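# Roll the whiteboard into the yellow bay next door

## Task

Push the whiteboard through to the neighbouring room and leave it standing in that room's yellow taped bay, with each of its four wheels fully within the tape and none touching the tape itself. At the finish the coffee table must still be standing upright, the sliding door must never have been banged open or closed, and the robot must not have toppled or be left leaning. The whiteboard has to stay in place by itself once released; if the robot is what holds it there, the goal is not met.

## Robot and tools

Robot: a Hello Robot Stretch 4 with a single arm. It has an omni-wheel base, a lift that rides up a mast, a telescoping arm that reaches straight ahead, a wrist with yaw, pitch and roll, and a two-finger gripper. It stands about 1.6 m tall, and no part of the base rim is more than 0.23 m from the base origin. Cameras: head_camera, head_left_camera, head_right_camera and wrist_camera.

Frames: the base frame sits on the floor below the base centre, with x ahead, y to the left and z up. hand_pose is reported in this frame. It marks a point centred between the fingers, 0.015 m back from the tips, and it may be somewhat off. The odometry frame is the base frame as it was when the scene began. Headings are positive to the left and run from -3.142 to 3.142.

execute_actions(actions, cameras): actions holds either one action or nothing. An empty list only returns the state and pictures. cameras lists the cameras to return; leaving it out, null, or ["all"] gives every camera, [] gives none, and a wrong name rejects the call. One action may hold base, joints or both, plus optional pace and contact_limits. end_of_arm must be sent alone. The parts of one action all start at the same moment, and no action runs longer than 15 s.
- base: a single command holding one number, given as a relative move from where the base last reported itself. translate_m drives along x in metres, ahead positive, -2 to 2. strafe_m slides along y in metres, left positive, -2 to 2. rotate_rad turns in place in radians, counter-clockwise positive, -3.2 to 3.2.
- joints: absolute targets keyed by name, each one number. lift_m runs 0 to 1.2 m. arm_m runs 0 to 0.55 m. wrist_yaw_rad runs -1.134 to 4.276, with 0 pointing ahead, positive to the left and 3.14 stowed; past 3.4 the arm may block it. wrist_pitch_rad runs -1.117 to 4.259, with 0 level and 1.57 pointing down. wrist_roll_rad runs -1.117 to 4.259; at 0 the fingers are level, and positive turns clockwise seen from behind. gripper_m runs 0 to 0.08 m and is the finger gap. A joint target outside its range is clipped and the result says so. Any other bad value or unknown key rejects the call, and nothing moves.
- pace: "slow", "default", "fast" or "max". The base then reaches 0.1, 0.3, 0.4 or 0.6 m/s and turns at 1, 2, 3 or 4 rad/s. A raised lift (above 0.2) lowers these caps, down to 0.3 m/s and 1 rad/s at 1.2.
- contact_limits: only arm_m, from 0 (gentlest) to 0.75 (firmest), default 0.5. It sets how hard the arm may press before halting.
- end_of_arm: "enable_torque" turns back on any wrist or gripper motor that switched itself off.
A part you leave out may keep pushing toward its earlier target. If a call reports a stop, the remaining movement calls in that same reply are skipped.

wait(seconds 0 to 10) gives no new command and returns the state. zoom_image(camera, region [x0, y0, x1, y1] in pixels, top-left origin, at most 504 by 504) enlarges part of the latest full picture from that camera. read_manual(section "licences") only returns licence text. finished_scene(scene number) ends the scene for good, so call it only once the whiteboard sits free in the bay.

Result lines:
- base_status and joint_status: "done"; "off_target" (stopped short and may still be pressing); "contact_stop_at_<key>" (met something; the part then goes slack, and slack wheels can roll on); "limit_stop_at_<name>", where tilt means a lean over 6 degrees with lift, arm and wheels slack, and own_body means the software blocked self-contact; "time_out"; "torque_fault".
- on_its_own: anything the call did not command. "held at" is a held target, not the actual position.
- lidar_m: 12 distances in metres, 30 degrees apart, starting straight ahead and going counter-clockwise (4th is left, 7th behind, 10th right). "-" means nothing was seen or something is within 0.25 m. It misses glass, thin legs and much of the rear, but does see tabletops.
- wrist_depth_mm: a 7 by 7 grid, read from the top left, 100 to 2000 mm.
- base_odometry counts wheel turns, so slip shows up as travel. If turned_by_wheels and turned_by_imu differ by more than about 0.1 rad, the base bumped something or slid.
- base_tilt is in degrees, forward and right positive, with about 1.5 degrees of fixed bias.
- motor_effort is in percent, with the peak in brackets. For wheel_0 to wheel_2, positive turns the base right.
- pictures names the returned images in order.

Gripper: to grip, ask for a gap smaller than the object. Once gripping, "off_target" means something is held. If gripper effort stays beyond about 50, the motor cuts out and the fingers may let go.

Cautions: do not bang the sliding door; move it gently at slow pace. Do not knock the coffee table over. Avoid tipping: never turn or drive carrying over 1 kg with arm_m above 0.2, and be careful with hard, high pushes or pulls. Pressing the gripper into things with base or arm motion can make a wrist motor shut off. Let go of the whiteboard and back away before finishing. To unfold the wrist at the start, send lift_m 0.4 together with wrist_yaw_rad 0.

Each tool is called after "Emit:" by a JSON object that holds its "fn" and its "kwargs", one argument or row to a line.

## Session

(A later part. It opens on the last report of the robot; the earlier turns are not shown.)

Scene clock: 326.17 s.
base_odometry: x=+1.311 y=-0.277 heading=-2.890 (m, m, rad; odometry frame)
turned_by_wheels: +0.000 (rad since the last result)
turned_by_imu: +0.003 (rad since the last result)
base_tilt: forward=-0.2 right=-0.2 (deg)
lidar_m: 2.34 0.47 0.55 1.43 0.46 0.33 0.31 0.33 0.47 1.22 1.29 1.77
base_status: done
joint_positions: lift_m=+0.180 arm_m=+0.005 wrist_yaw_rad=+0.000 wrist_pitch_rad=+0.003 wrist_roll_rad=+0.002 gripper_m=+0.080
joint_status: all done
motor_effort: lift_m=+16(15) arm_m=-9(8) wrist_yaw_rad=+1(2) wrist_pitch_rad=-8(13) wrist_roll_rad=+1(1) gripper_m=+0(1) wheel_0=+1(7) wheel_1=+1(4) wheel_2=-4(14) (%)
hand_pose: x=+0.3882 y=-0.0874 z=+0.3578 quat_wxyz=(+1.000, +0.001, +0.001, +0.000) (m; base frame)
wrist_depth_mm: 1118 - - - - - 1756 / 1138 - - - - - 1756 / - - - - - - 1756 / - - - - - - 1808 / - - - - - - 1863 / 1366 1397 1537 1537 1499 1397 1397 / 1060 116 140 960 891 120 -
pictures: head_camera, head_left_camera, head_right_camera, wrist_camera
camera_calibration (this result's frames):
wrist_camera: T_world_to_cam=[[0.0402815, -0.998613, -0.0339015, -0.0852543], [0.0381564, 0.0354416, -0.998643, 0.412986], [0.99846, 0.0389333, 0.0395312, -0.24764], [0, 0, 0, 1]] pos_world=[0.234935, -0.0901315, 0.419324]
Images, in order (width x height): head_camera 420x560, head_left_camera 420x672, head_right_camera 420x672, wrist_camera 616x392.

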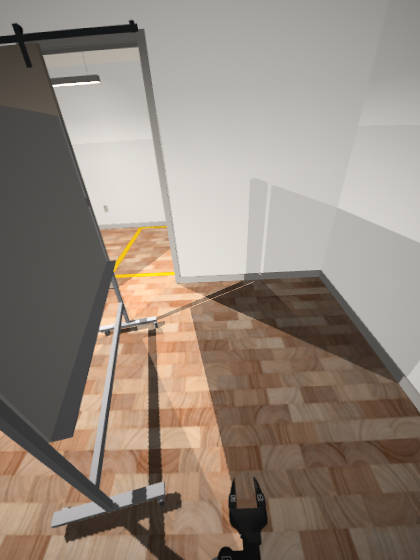

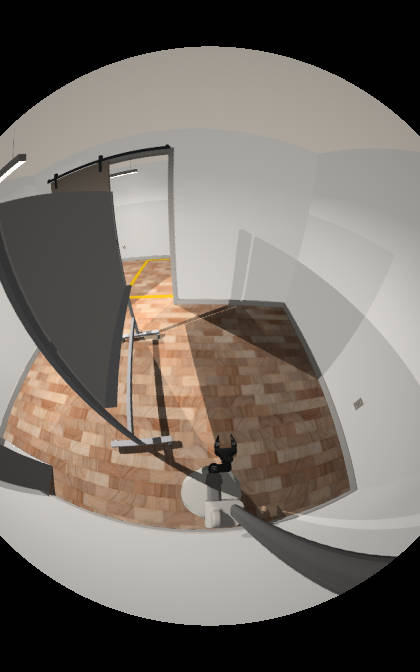

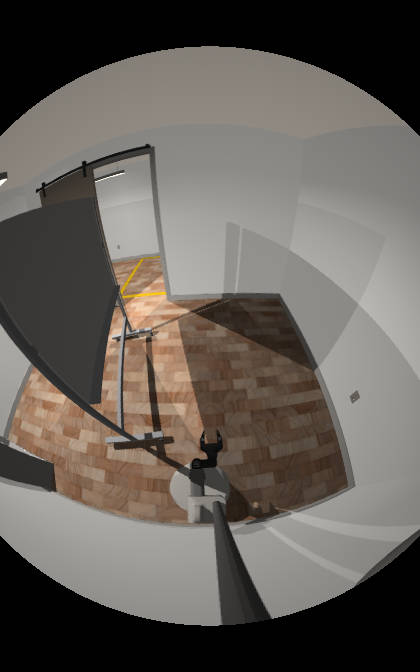

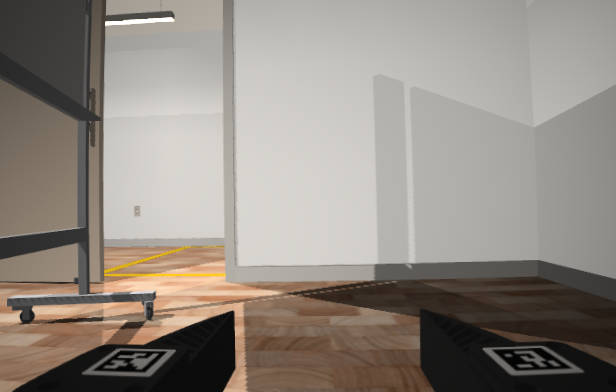

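Emit:
{"fn": "execute_actions", "kwargs": {
  "actions": [
    {"base":{"strafe_m":0.607},"joints":{"wrist_pitch_rad":-0.95},"pace":"max"}
  ],
  "cameras": ["head_camera","wrist_camera"]
}}

Scene clock: 384.97 s.
base_odometry: x=+1.462 y=-0.865 heading=-2.890 (m, m, rad; odometry frame)
turned_by_wheels: +0.000 (rad since the last result)
turned_by_imu: +0.000 (rad since the last result)
base_tilt: forward=-0.2 right=-0.3 (deg)
lidar_m: 0.31 0.31 1.88 0.82 0.50 0.35 0.31 0.34 0.45 1.24 1.95 0.35
base_status: done
joint_positions: lift_m=+0.180 arm_m=+0.005 wrist_yaw_rad=+0.000 wrist_pitch_rad=-0.948 wrist_roll_rad=+0.002 gripper_m=+0.080
joint_status: all done
motor_effort: lift_m=+16(16) arm_m=-9(9) wrist_yaw_rad=+1(2) wrist_pitch_rad=-4(13) wrist_roll_rad=+1(1) gripper_m=+0(2) wheel_0=+1(14) wheel_1=-1(14) wheel_2=+0(4) (%)
hand_pose: x=+0.2995 y=-0.0874 z=+0.5312 quat_wxyz=(+0.890, +0.001, -0.457, +0.000) (m; base frame)
wrist_depth_mm: 1808 1863 1808 1808 1756 1808 1808 / - - - 1921 1863 1921 1863 / - - - - - - - / - - - 1281 - - - / - - - 394 - - - / - - - 240 - - - / - 116 140 208 - 120 -
pictures: head_camera, wrist_camera
camera_calibration (this result's frames):
wrist_camera: T_world_to_cam=[[0.050807, -0.998623, 0.0130349, -0.103923], [0.835123, 0.0353235, -0.548928, 0.111918], [0.547712, 0.0387752, 0.835768, -0.453865], [0, 0, 0, 1]] pos_world=[0.160403, -0.0901343, 0.442115]
Images, in order (width x height): head_camera 420x560, wrist_camera 616x392.

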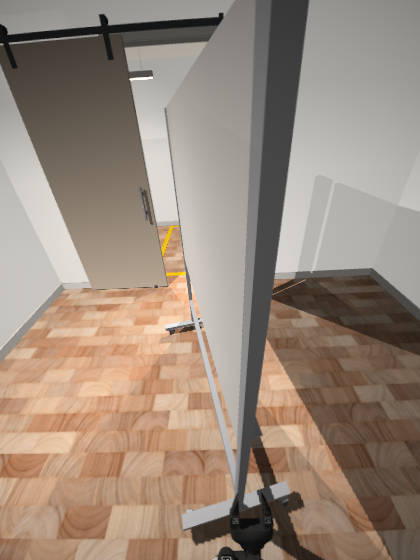

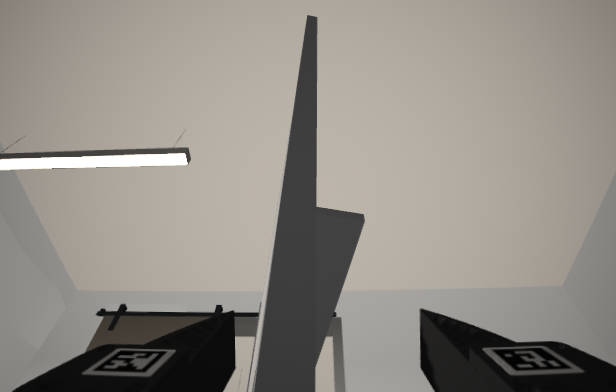

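Emit:
{"fn": "zoom_image", "kwargs": {
  "camera": "head_camera",
  "region": [130, 210, 290, 350]
}}

Region (130, 210, 290, 350) of head_camera's 420x560 image, scaled by 3.150, with more detail than that image has; it fills the top 441 rows of this view, and the rest is white.

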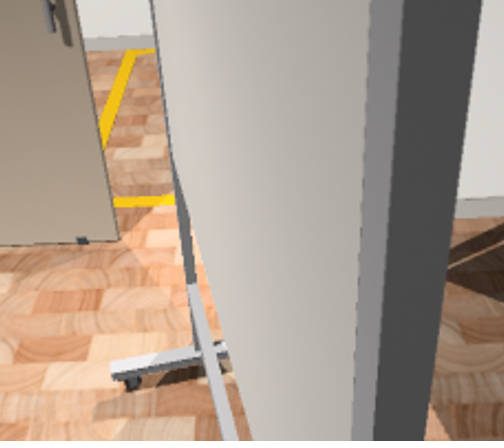

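Emit:
{"fn": "execute_actions", "kwargs": {
  "actions": [
    {"base":{"strafe_m":0.26},"joints":{"wrist_pitch_rad":0.0,"wrist_yaw_rad":0.10},"pace":"default"}
  ],
  "cameras": ["head_camera","head_right_camera","wrist_camera"]
}}

Scene clock: 449.37 s.
base_odometry: x=+1.527 y=-1.117 heading=-2.890 (m, m, rad; odometry frame)
turned_by_wheels: -0.001 (rad since the last result)
turned_by_imu: -0.003 (rad since the last result)
base_tilt: forward=-0.2 right=-0.3 (deg)
lidar_m: 0.30 0.34 1.62 0.56 0.51 0.35 0.33 0.35 0.48 1.28 2.18 0.31
base_status: done
joint_positions: lift_m=+0.180 arm_m=+0.005 wrist_yaw_rad=+0.094 wrist_pitch_rad=+0.002 wrist_roll_rad=+0.001 gripper_m=+0.080
joint_status: all done
on_its_own: wrist_yaw_rad is at rest, and its effort (+18) is outside its rest range (-13 to +13)
motor_effort: lift_m=+16(16) arm_m=-9(9) wrist_yaw_rad=+18(40) wrist_pitch_rad=-7(18) wrist_roll_rad=+2(5) gripper_m=-1(0) wheel_0=-2(13) wheel_1=-2(13) wheel_2=-3(1) (%)
hand_pose: x=+0.3954 y=-0.0670 z=+0.3579 quat_wxyz=(+0.999, +0.001, +0.001, +0.047) (m; base frame)
wrist_depth_mm: - - - - - - 1983 / - - - - - - 1808 / - - - - - - 1863 / - - - - - - 1863 / - - - - - 1983 1863 / 1537 1537 1576 1397 - 1464 1430 / 1078 116 140 976 - - -
pictures: head_camera, head_right_camera, wrist_camera
camera_calibration (this result's frames):
wrist_camera: T_world_to_cam=[[0.134009, -0.990415, -0.0334707, -0.101852], [0.0352621, 0.0385197, -0.998635, 0.413432], [0.990353, 0.132646, 0.0400861, -0.246334], [0, 0, 0, 1]] pos_world=[0.243028, -0.0841263, 0.419333]
Images, in order (width x height): head_camera 420x560, head_right_camera 420x672, wrist_camera 616x392.

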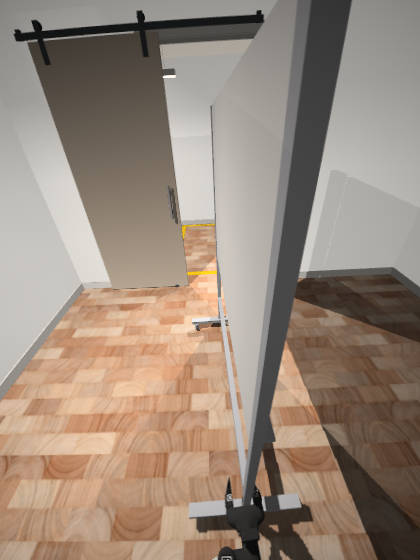

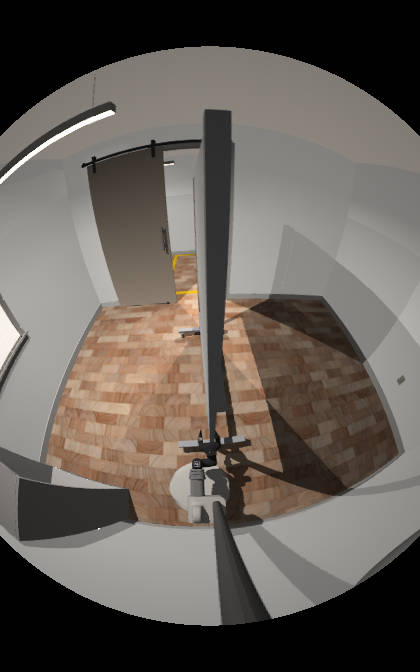

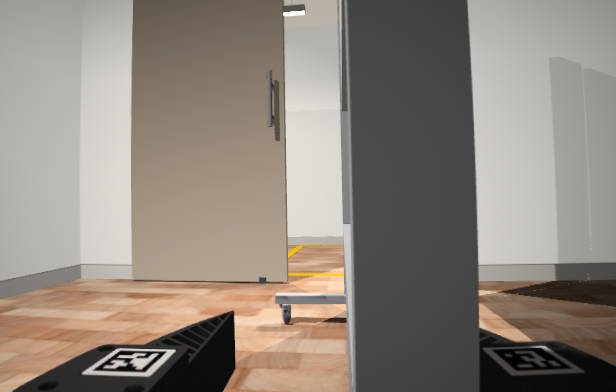

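Emit:
{"fn": "zoom_image", "kwargs": {
  "camera": "head_camera",
  "region": [160, 210, 300, 350]
}}

Emit:
{"fn": "zoom_image", "kwargs": {
  "camera": "head_camera",
  "region": [170, 450, 320, 560]
}}

Region (160, 210, 300, 350) of head_camera's 420x560 image, scaled by 3.600, with more detail than that image has.

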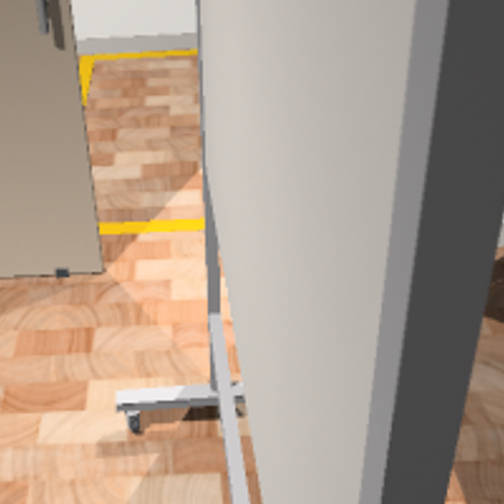

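Region (170, 450, 320, 560) of head_camera's 420x560 image, scaled by 3.360, with more detail than that image has; it fills the top 370 rows of this view, and the rest is white.

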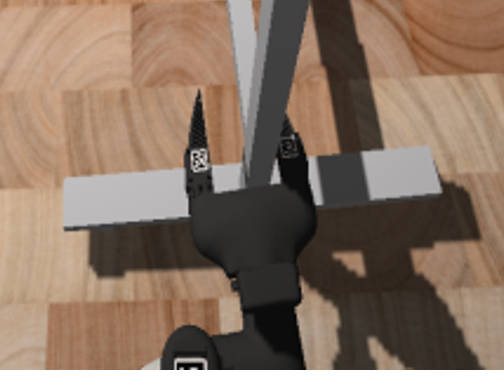

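Emit:
{"fn": "zoom_image", "kwargs": {
  "camera": "wrist_camera",
  "region": [220, 200, 420, 392]
}}

Region (220, 200, 420, 392) of wrist_camera's 616x392 image, scaled by 2.520; it fills the top 484 rows of this view, and the rest is white.

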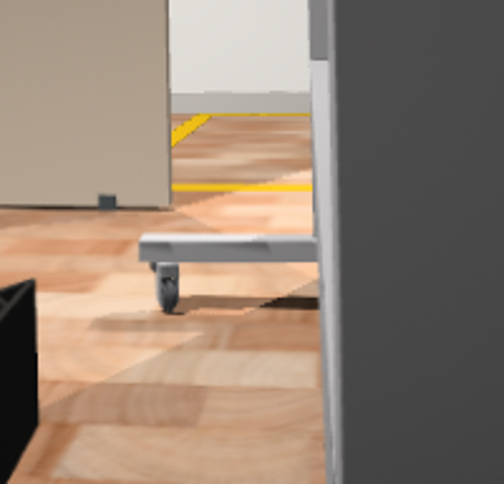

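Emit:
{"fn": "execute_actions", "kwargs": {
  "actions": [
    {"base":{"strafe_m":0.087},"joints":{"wrist_yaw_rad":-0.01,"gripper_m":0.042,"arm_m":0.02,"lift_m":0.162},"pace":"default"}
  ],
  "cameras": ["head_camera","head_right_camera","wrist_camera"]
}}

Scene clock: 481.13 s.
base_odometry: x=+1.548 y=-1.201 heading=-2.891 (m, m, rad; odometry frame)
turned_by_wheels: +0.000 (rad since the last result)
turned_by_imu: -0.001 (rad since the last result)
base_tilt: forward=-0.2 right=-0.2 (deg)
lidar_m: 0.33 0.36 1.52 0.47 0.49 0.35 0.32 0.35 0.49 1.29 2.31 0.32
base_status: done
joint_positions: lift_m=+0.162 arm_m=+0.018 wrist_yaw_rad=-0.014 wrist_pitch_rad=+0.002 wrist_roll_rad=+0.001 gripper_m=+0.060
joint_status: gripper_m off_target (ended at +0.060, target +0.042); the others done
on_its_own: gripper_m is held at +0.059, not at your +0.042, by its contact guard: the fingers met something
motor_effort: lift_m=+13(15) arm_m=+9(4) wrist_yaw_rad=+13(39) wrist_pitch_rad=-5(7) wrist_roll_rad=+2(3) gripper_m=-5(15) wheel_0=-3(15) wheel_1=-1(11) wheel_2=-2(2) (%)
hand_pose: x=+0.4007 y=-0.0904 z=+0.3401 quat_wxyz=(+1.000, +0.001, +0.001, -0.007) (m; base frame)
wrist_depth_mm: - - - - - - - / - - - - - - - / - - - - - - - / - - - - - - - / - - - - - - - / 1464 1464 1499 1336 - 1397 1366 / 991 1025 127 931 - 123 991
pictures: head_camera, head_right_camera, wrist_camera
camera_calibration (this result's frames):
wrist_camera: T_world_to_cam=[[0.0260831, -0.9991, -0.0334568, -0.0838764], [0.0393681, 0.0344688, -0.99863, 0.394394], [0.998884, 0.0247303, 0.0402317, -0.26094], [0, 0, 0, 1]] pos_world=[0.24731, -0.0909421, 0.401545]
Images, in order (width x height): head_camera 420x560, head_right_camera 420x672, wrist_camera 616x392.

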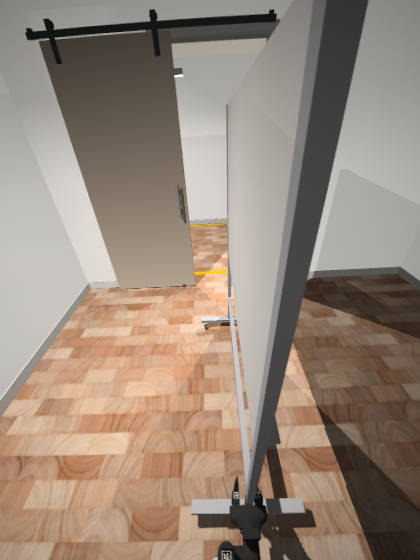

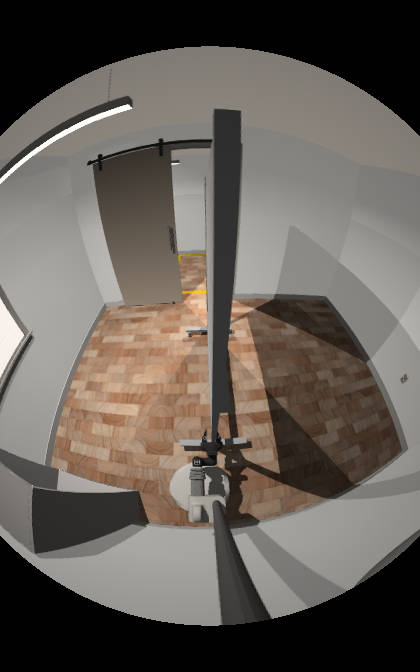

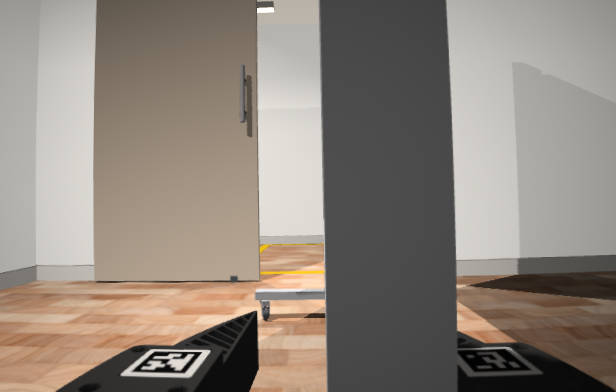

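Emit:
{"fn": "zoom_image", "kwargs": {
  "camera": "head_camera",
  "region": [160, 210, 300, 350]
}}

Emit:
{"fn": "zoom_image", "kwargs": {
  "camera": "head_camera",
  "region": [170, 450, 320, 560]
}}

Region (160, 210, 300, 350) of head_camera's 420x560 image, scaled by 3.600, with more detail than that image has.

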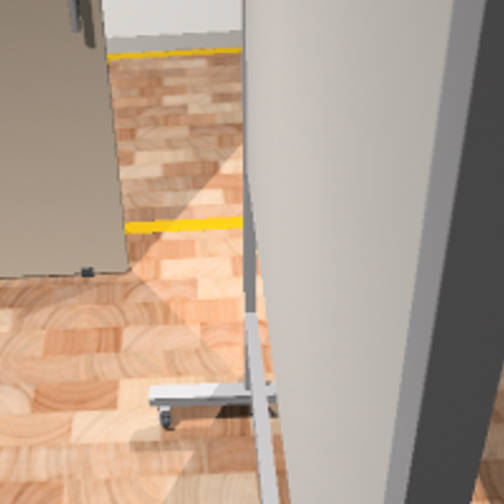

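Region (170, 450, 320, 560) of head_camera's 420x560 image, scaled by 3.360, with more detail than that image has; it fills the top 370 rows of this view, and the rest is white.

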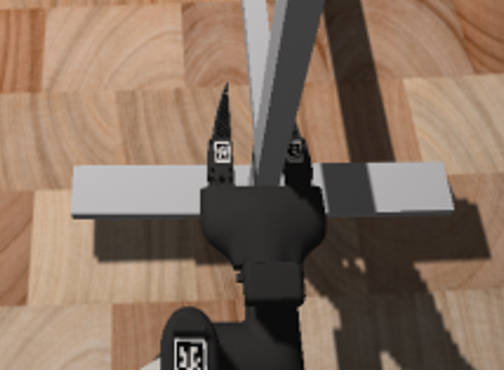

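Emit:
{"fn": "zoom_image", "kwargs": {
  "camera": "wrist_camera",
  "region": [230, 180, 490, 392]
}}

Region (230, 180, 490, 392) of wrist_camera's 616x392 image, scaled by 1.938; it fills the top 411 rows of this view, and the rest is white.

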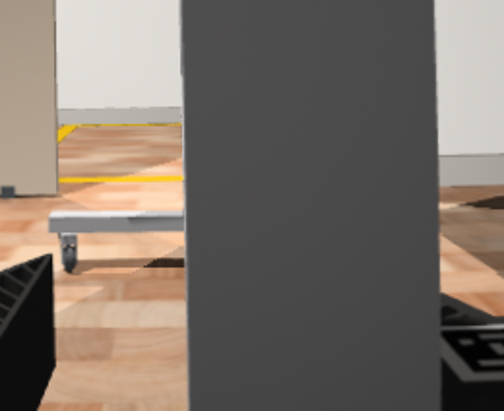

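Emit:
{"fn": "execute_actions", "kwargs": {
  "actions": [
    {"base":{"strafe_m":-0.014},"joints":{"wrist_yaw_rad":-0.015,"gripper_m":0.064,"arm_m":0.028},"pace":"max"}
  ],
  "cameras": ["wrist_camera"]
}}

Scene clock: 517.17 s.
base_odometry: x=+1.545 y=-1.188 heading=-2.891 (m, m, rad; odometry frame)
turned_by_wheels: +0.000 (rad since the last result)
turned_by_imu: +0.000 (rad since the last result)
base_tilt: forward=-0.2 right=-0.2 (deg)
lidar_m: 0.32 0.36 1.55 0.49 0.48 0.36 0.32 0.36 0.48 1.28 2.30 0.33
base_status: done
joint_positions: lift_m=+0.162 arm_m=+0.026 wrist_yaw_rad=-0.015 wrist_pitch_rad=+0.002 wrist_roll_rad=+0.001 gripper_m=+0.064
joint_status: all done
motor_effort: lift_m=+14(14) arm_m=+9(9) wrist_yaw_rad=+2(9) wrist_pitch_rad=-7(6) wrist_roll_rad=+2(2) gripper_m=+2(3) wheel_0=-2(12) wheel_1=+1(11) wheel_2=+0(1) (%)
hand_pose: x=+0.4086 y=-0.0907 z=+0.3401 quat_wxyz=(+1.000, +0.001, +0.001, -0.008) (m; base frame)
wrist_depth_mm: - - - - - - - / - - - - - - - / - - - - - - - / - - - - - - - / - - - - - - - / 1464 1430 1464 - 1397 1366 1366 / 991 1060 128 - 128 102 1008
pictures: wrist_camera
camera_calibration (this result's frames):
wrist_camera: T_world_to_cam=[[0.0249776, -0.999125, -0.0335361, -0.0838403], [0.0393616, 0.0345035, -0.998629, 0.394078], [0.998913, 0.0236234, 0.040189, -0.268929], [0, 0, 0, 1]] pos_world=[0.25522, -0.091011, 0.401534]
Images, in order (width x height): wrist_camera 616x392.

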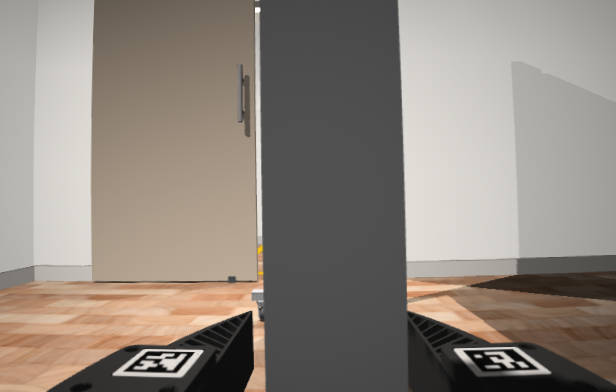

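Emit:
{"fn": "execute_actions", "kwargs": {
  "actions": [
    {"base":{"translate_m":0.5},"joints":{"gripper_m":0.026},"pace":"fast"}
  ],
  "cameras": ["head_camera","head_right_camera","wrist_camera"]
}}

Scene clock: 539.60 s.
base_odometry: x=+1.060 y=-1.312 heading=-2.891 (m, m, rad; odometry frame)
turned_by_wheels: +0.000 (rad since the last result)
turned_by_imu: -0.003 (rad since the last result)
base_tilt: forward=-0.2 right=-0.2 (deg)
lidar_m: 0.30 0.33 1.60 1.46 0.84 0.74 0.84 0.86 1.16 2.18 0.48 0.32
base_status: done
joint_positions: lift_m=+0.162 arm_m=+0.026 wrist_yaw_rad=-0.019 wrist_pitch_rad=+0.003 wrist_roll_rad=+0.001 gripper_m=+0.029
joint_status: gripper_m off_target (ended at +0.029, target +0.026)
on_its_own: wrist_yaw_rad is at rest, and its effort (+14) is outside its rest range (-13 to +13)
motor_effort: lift_m=+14(14) arm_m=+9(10) wrist_yaw_rad=+14(33) wrist_pitch_rad=-8(9) wrist_roll_rad=+1(2) gripper_m=-26(27) wheel_0=-1(12) wheel_1=-1(8) wheel_2=+1(25) (%)
hand_pose: x=+0.4082 y=-0.0915 z=+0.3398 quat_wxyz=(+1.000, +0.001, +0.002, -0.010) (m; base frame)
wrist_depth_mm: 1499 1499 1537 - 1576 1576 1537 / 1537 1537 1537 - 1576 1576 1576 / 1537 1537 1537 - 1537 1576 1537 / 1499 1464 1499 - 1537 1576 1499 / 1499 1499 1499 - 1537 1499 1576 / 1464 1430 1499 - 1366 1397 1336 / 960 1008 117 - - 960 917
pictures: head_camera, head_right_camera, wrist_camera
camera_calibration (this result's frames):
wrist_camera: T_world_to_cam=[[0.0209189, -0.99921, -0.0337916, -0.0829547], [0.038529, 0.0345796, -0.998659, 0.394192], [0.999038, 0.0195889, 0.0392219, -0.268621], [0, 0, 0, 1]] pos_world=[0.25491, -0.0912581, 0.401396]
Images, in order (width x height): head_camera 420x560, head_right_camera 420x672, wrist_camera 616x392.

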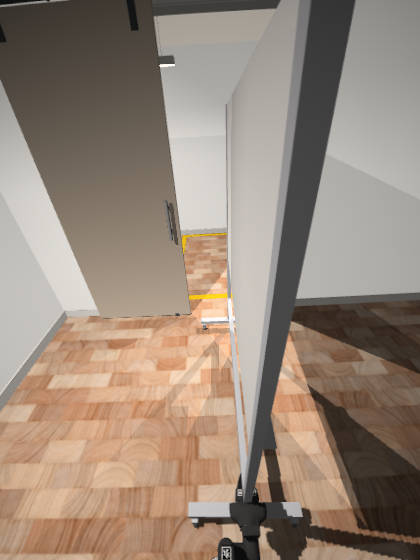

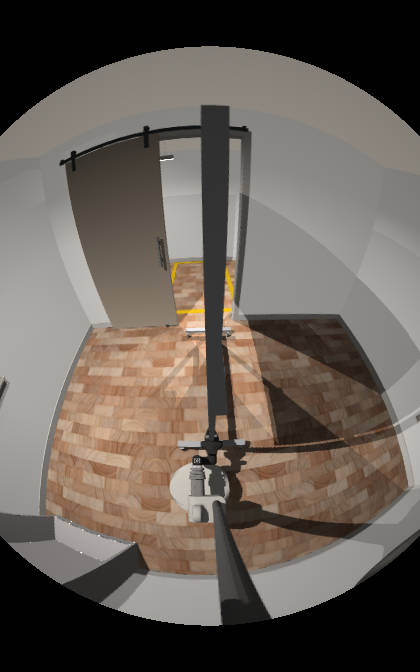

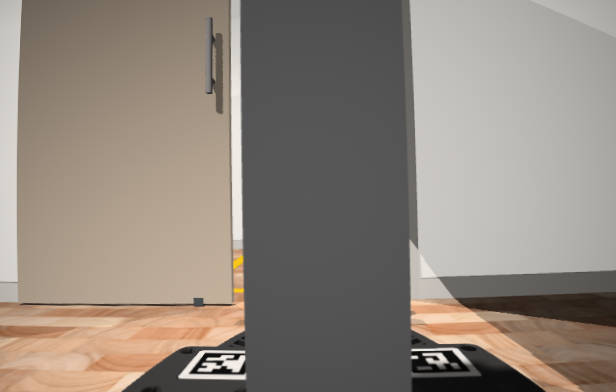

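Emit:
{"fn": "zoom_image", "kwargs": {
  "camera": "head_right_camera",
  "region": [150, 245, 270, 355]
}}

Emit:
{"fn": "zoom_image", "kwargs": {
  "camera": "head_camera",
  "region": [160, 220, 280, 340]
}}

Region (150, 245, 270, 355) of head_right_camera's 420x672 image, scaled by 4.200, with more detail than that image has; it fills the top 462 rows of this view, and the rest is white.

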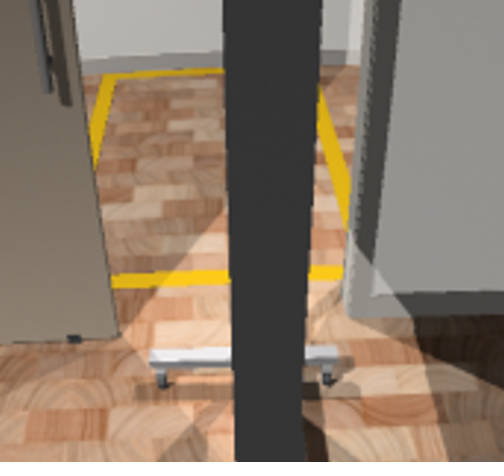

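Region (160, 220, 280, 340) of head_camera's 420x560 image, scaled by 4.200, with more detail than that image has.

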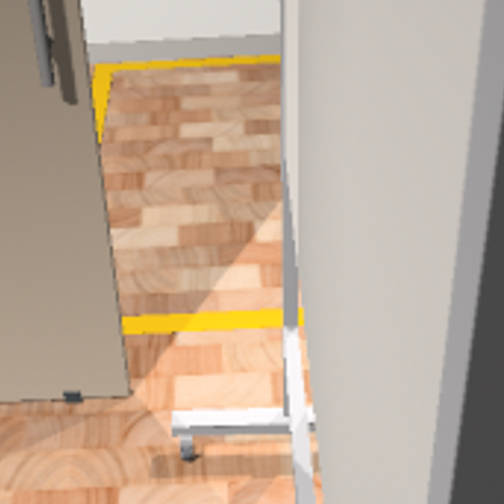

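Emit:
{"fn": "zoom_image", "kwargs": {
  "camera": "head_right_camera",
  "region": [165, 255, 245, 325]
}}

Region (165, 255, 245, 325) of head_right_camera's 420x672 image, scaled by 6.300, with more detail than that image has; it fills the top 441 rows of this view, and the rest is white.

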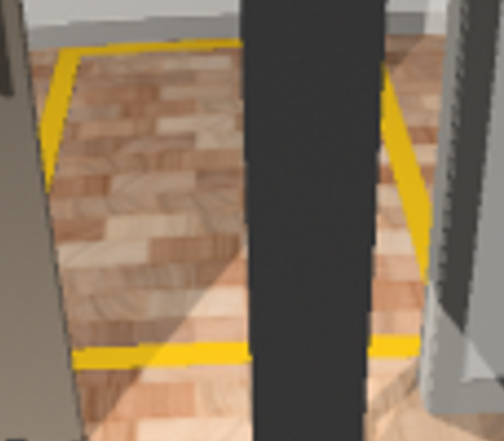

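Emit:
{"fn": "execute_actions", "kwargs": {
  "actions": [
    {"base":{"translate_m":1.91},"pace":"max"}
  ]
}}

Scene clock: 591.40 s.
base_odometry: x=-0.790 y=-1.785 heading=-2.891 (m, m, rad; odometry frame)
turned_by_wheels: +0.000 (rad since the last result)
turned_by_imu: -0.010 (rad since the last result)
base_tilt: forward=-0.2 right=-0.2 (deg)
lidar_m: 0.29 0.36 1.63 0.32 0.27 2.14 2.56 2.85 2.28 0.37 0.47 0.31
base_status: done
joint_positions: lift_m=+0.162 arm_m=+0.026 wrist_yaw_rad=-0.019 wrist_pitch_rad=+0.003 wrist_roll_rad=+0.001 gripper_m=+0.029
joint_status: not commanded
motor_effort: lift_m=+15(15) arm_m=+9(9) wrist_yaw_rad=+12(20) wrist_pitch_rad=-9(10) wrist_roll_rad=+1(1) gripper_m=-26(27) wheel_0=+0(12) wheel_1=+0(12) wheel_2=-1(25) (%)
hand_pose: x=+0.4084 y=-0.0914 z=+0.3397 quat_wxyz=(+1.000, +0.001, +0.002, -0.009) (m; base frame)
wrist_depth_mm: 1708 1708 1661 - 1708 1708 1708 / 1708 1661 1708 - 1756 1708 1708 / 1661 1708 1661 - 1661 1708 1708 / 1708 1708 1708 - 1708 1661 1708 / 1661 1661 1708 - 1661 1708 1618 / 1464 1499 1464 - 1366 1366 1336 / 960 991 117 - - 931 904
pictures: head_camera, head_left_camera, head_right_camera, wrist_camera
camera_calibration (this result's frames):
wrist_camera: T_world_to_cam=[[0.0215729, -0.999198, -0.033727, -0.083111], [0.0384079, 0.0345382, -0.998665, 0.394122], [0.999029, 0.0202488, 0.0391222, -0.268682], [0, 0, 0, 1]] pos_world=[0.255077, -0.0912161, 0.401304]
Images, in order (width x height): head_camera 420x560, head_left_camera 420x672, head_right_camera 420x672, wrist_camera 616x392.

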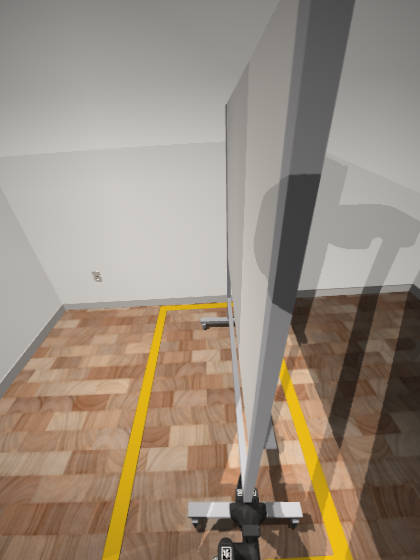

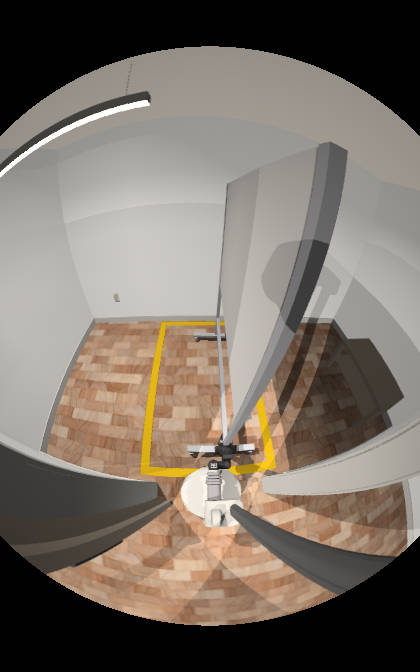

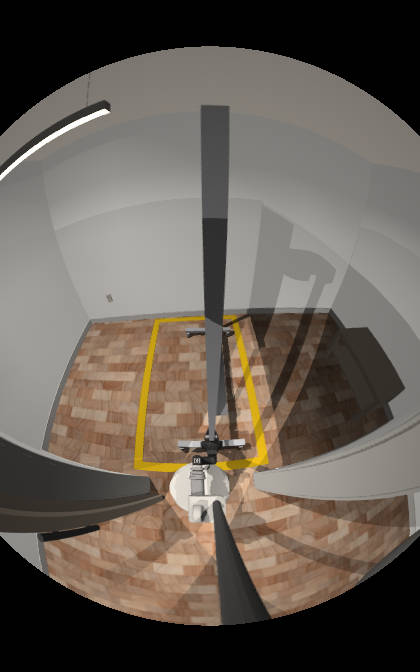

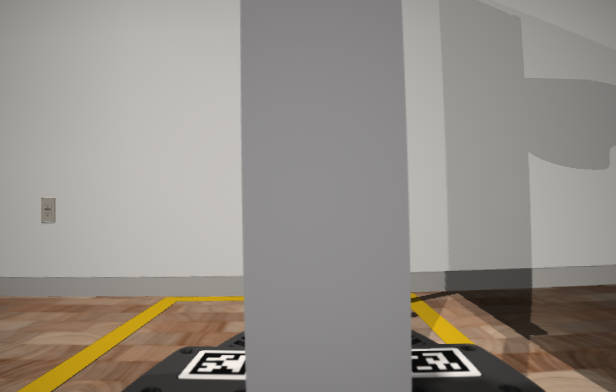

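Emit:
{"fn": "zoom_image", "kwargs": {
  "camera": "head_right_camera",
  "region": [170, 300, 270, 360]
}}

Emit:
{"fn": "zoom_image", "kwargs": {
  "camera": "head_right_camera",
  "region": [125, 410, 285, 490]
}}

Emit:
{"fn": "zoom_image", "kwargs": {
  "camera": "head_right_camera",
  "region": [290, 300, 420, 440]
}}

Region (170, 300, 270, 360) of head_right_camera's 420x672 image, scaled by 5.040, with more detail than that image has; it fills the top 302 rows of this view, and the rest is white.

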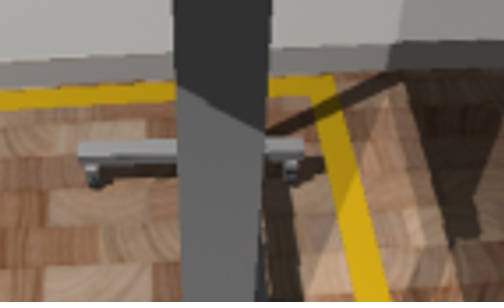

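Region (125, 410, 285, 490) of head_right_camera's 420x672 image, scaled by 3.150, with more detail than that image has.

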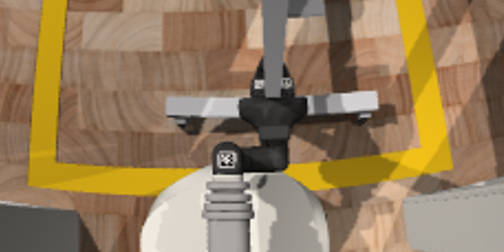

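Region (290, 300, 420, 440) of head_right_camera's 420x672 image, scaled by 3.600, with more detail than that image has; it fills the left 468 columns of this view, and the rest is white.

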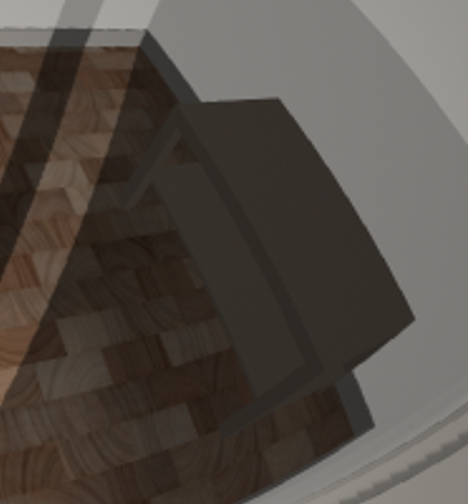

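Emit:
{"fn": "execute_actions", "kwargs": {
  "actions": [
    {"base":{"translate_m":-0.05},"joints":{"gripper_m":0.075,"arm_m":0.003},"pace":"max"}
  ],
  "cameras": ["head_right_camera","wrist_camera"]
}}

Scene clock: 602.27 s.
base_odometry: x=-0.742 y=-1.772 heading=-2.891 (m, m, rad; odometry frame)
turned_by_wheels: +0.000 (rad since the last result)
turned_by_imu: +0.000 (rad since the last result)
base_tilt: forward=-0.2 right=-0.2 (deg)
lidar_m: 0.32 0.38 1.65 0.26 0.28 2.15 2.48 2.79 2.23 0.37 0.38 0.38
base_status: done
joint_positions: lift_m=+0.162 arm_m=+0.005 wrist_yaw_rad=-0.015 wrist_pitch_rad=+0.003 wrist_roll_rad=+0.001 gripper_m=+0.075
joint_status: all done
motor_effort: lift_m=+15(16) arm_m=-9(14) wrist_yaw_rad=+2(11) wrist_pitch_rad=-9(13) wrist_roll_rad=+1(2) gripper_m=+1(24) wheel_0=+2(8) wheel_1=+2(5) wheel_2=-3(15) (%)
hand_pose: x=+0.3868 y=-0.0907 z=+0.3398 quat_wxyz=(+1.000, +0.001, +0.001, -0.008) (m; base frame)
wrist_depth_mm: 1708 1808 1756 141 1756 1808 1708 / 1708 1756 1808 141 1808 1756 1756 / 1756 1708 1756 140 1756 1708 1708 / 1756 1808 1756 139 1756 1756 1756 / 1708 1808 1756 139 1808 1708 1756 / 1464 1499 1499 138 1308 1397 1336 / 1008 116 132 138 788 118 -
pictures: head_right_camera, wrist_camera
camera_calibration (this result's frames):
wrist_camera: T_world_to_cam=[[0.0247245, -0.999128, -0.0336563, -0.0832169], [0.0385689, 0.0345949, -0.998657, 0.394925], [0.99895, 0.0233932, 0.0393906, -0.246927], [0, 0, 0, 1]] pos_world=[0.233493, -0.0910302, 0.40132]
Images, in order (width x height): head_right_camera 420x672, wrist_camera 616x392.

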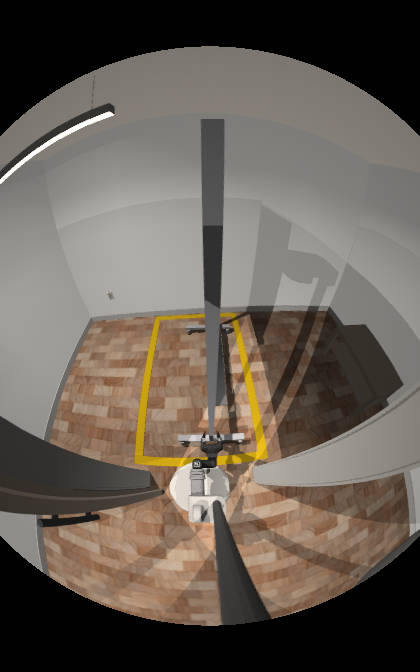

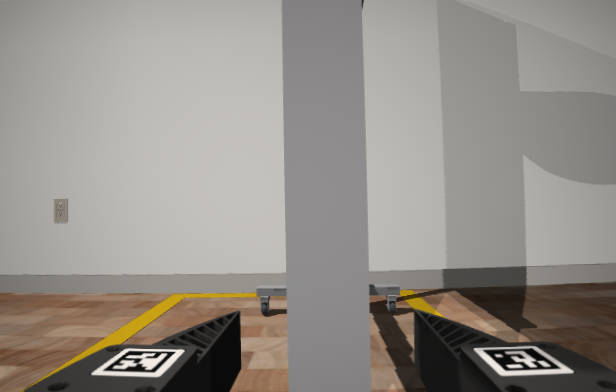

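The board is released, all four wheels are inside the tape and the table is upright, so I'm ending the scene.

Emit:
{"fn": "finished_scene", "kwargs": {
  "scene": 2
}}

The scene is finished: the task was done.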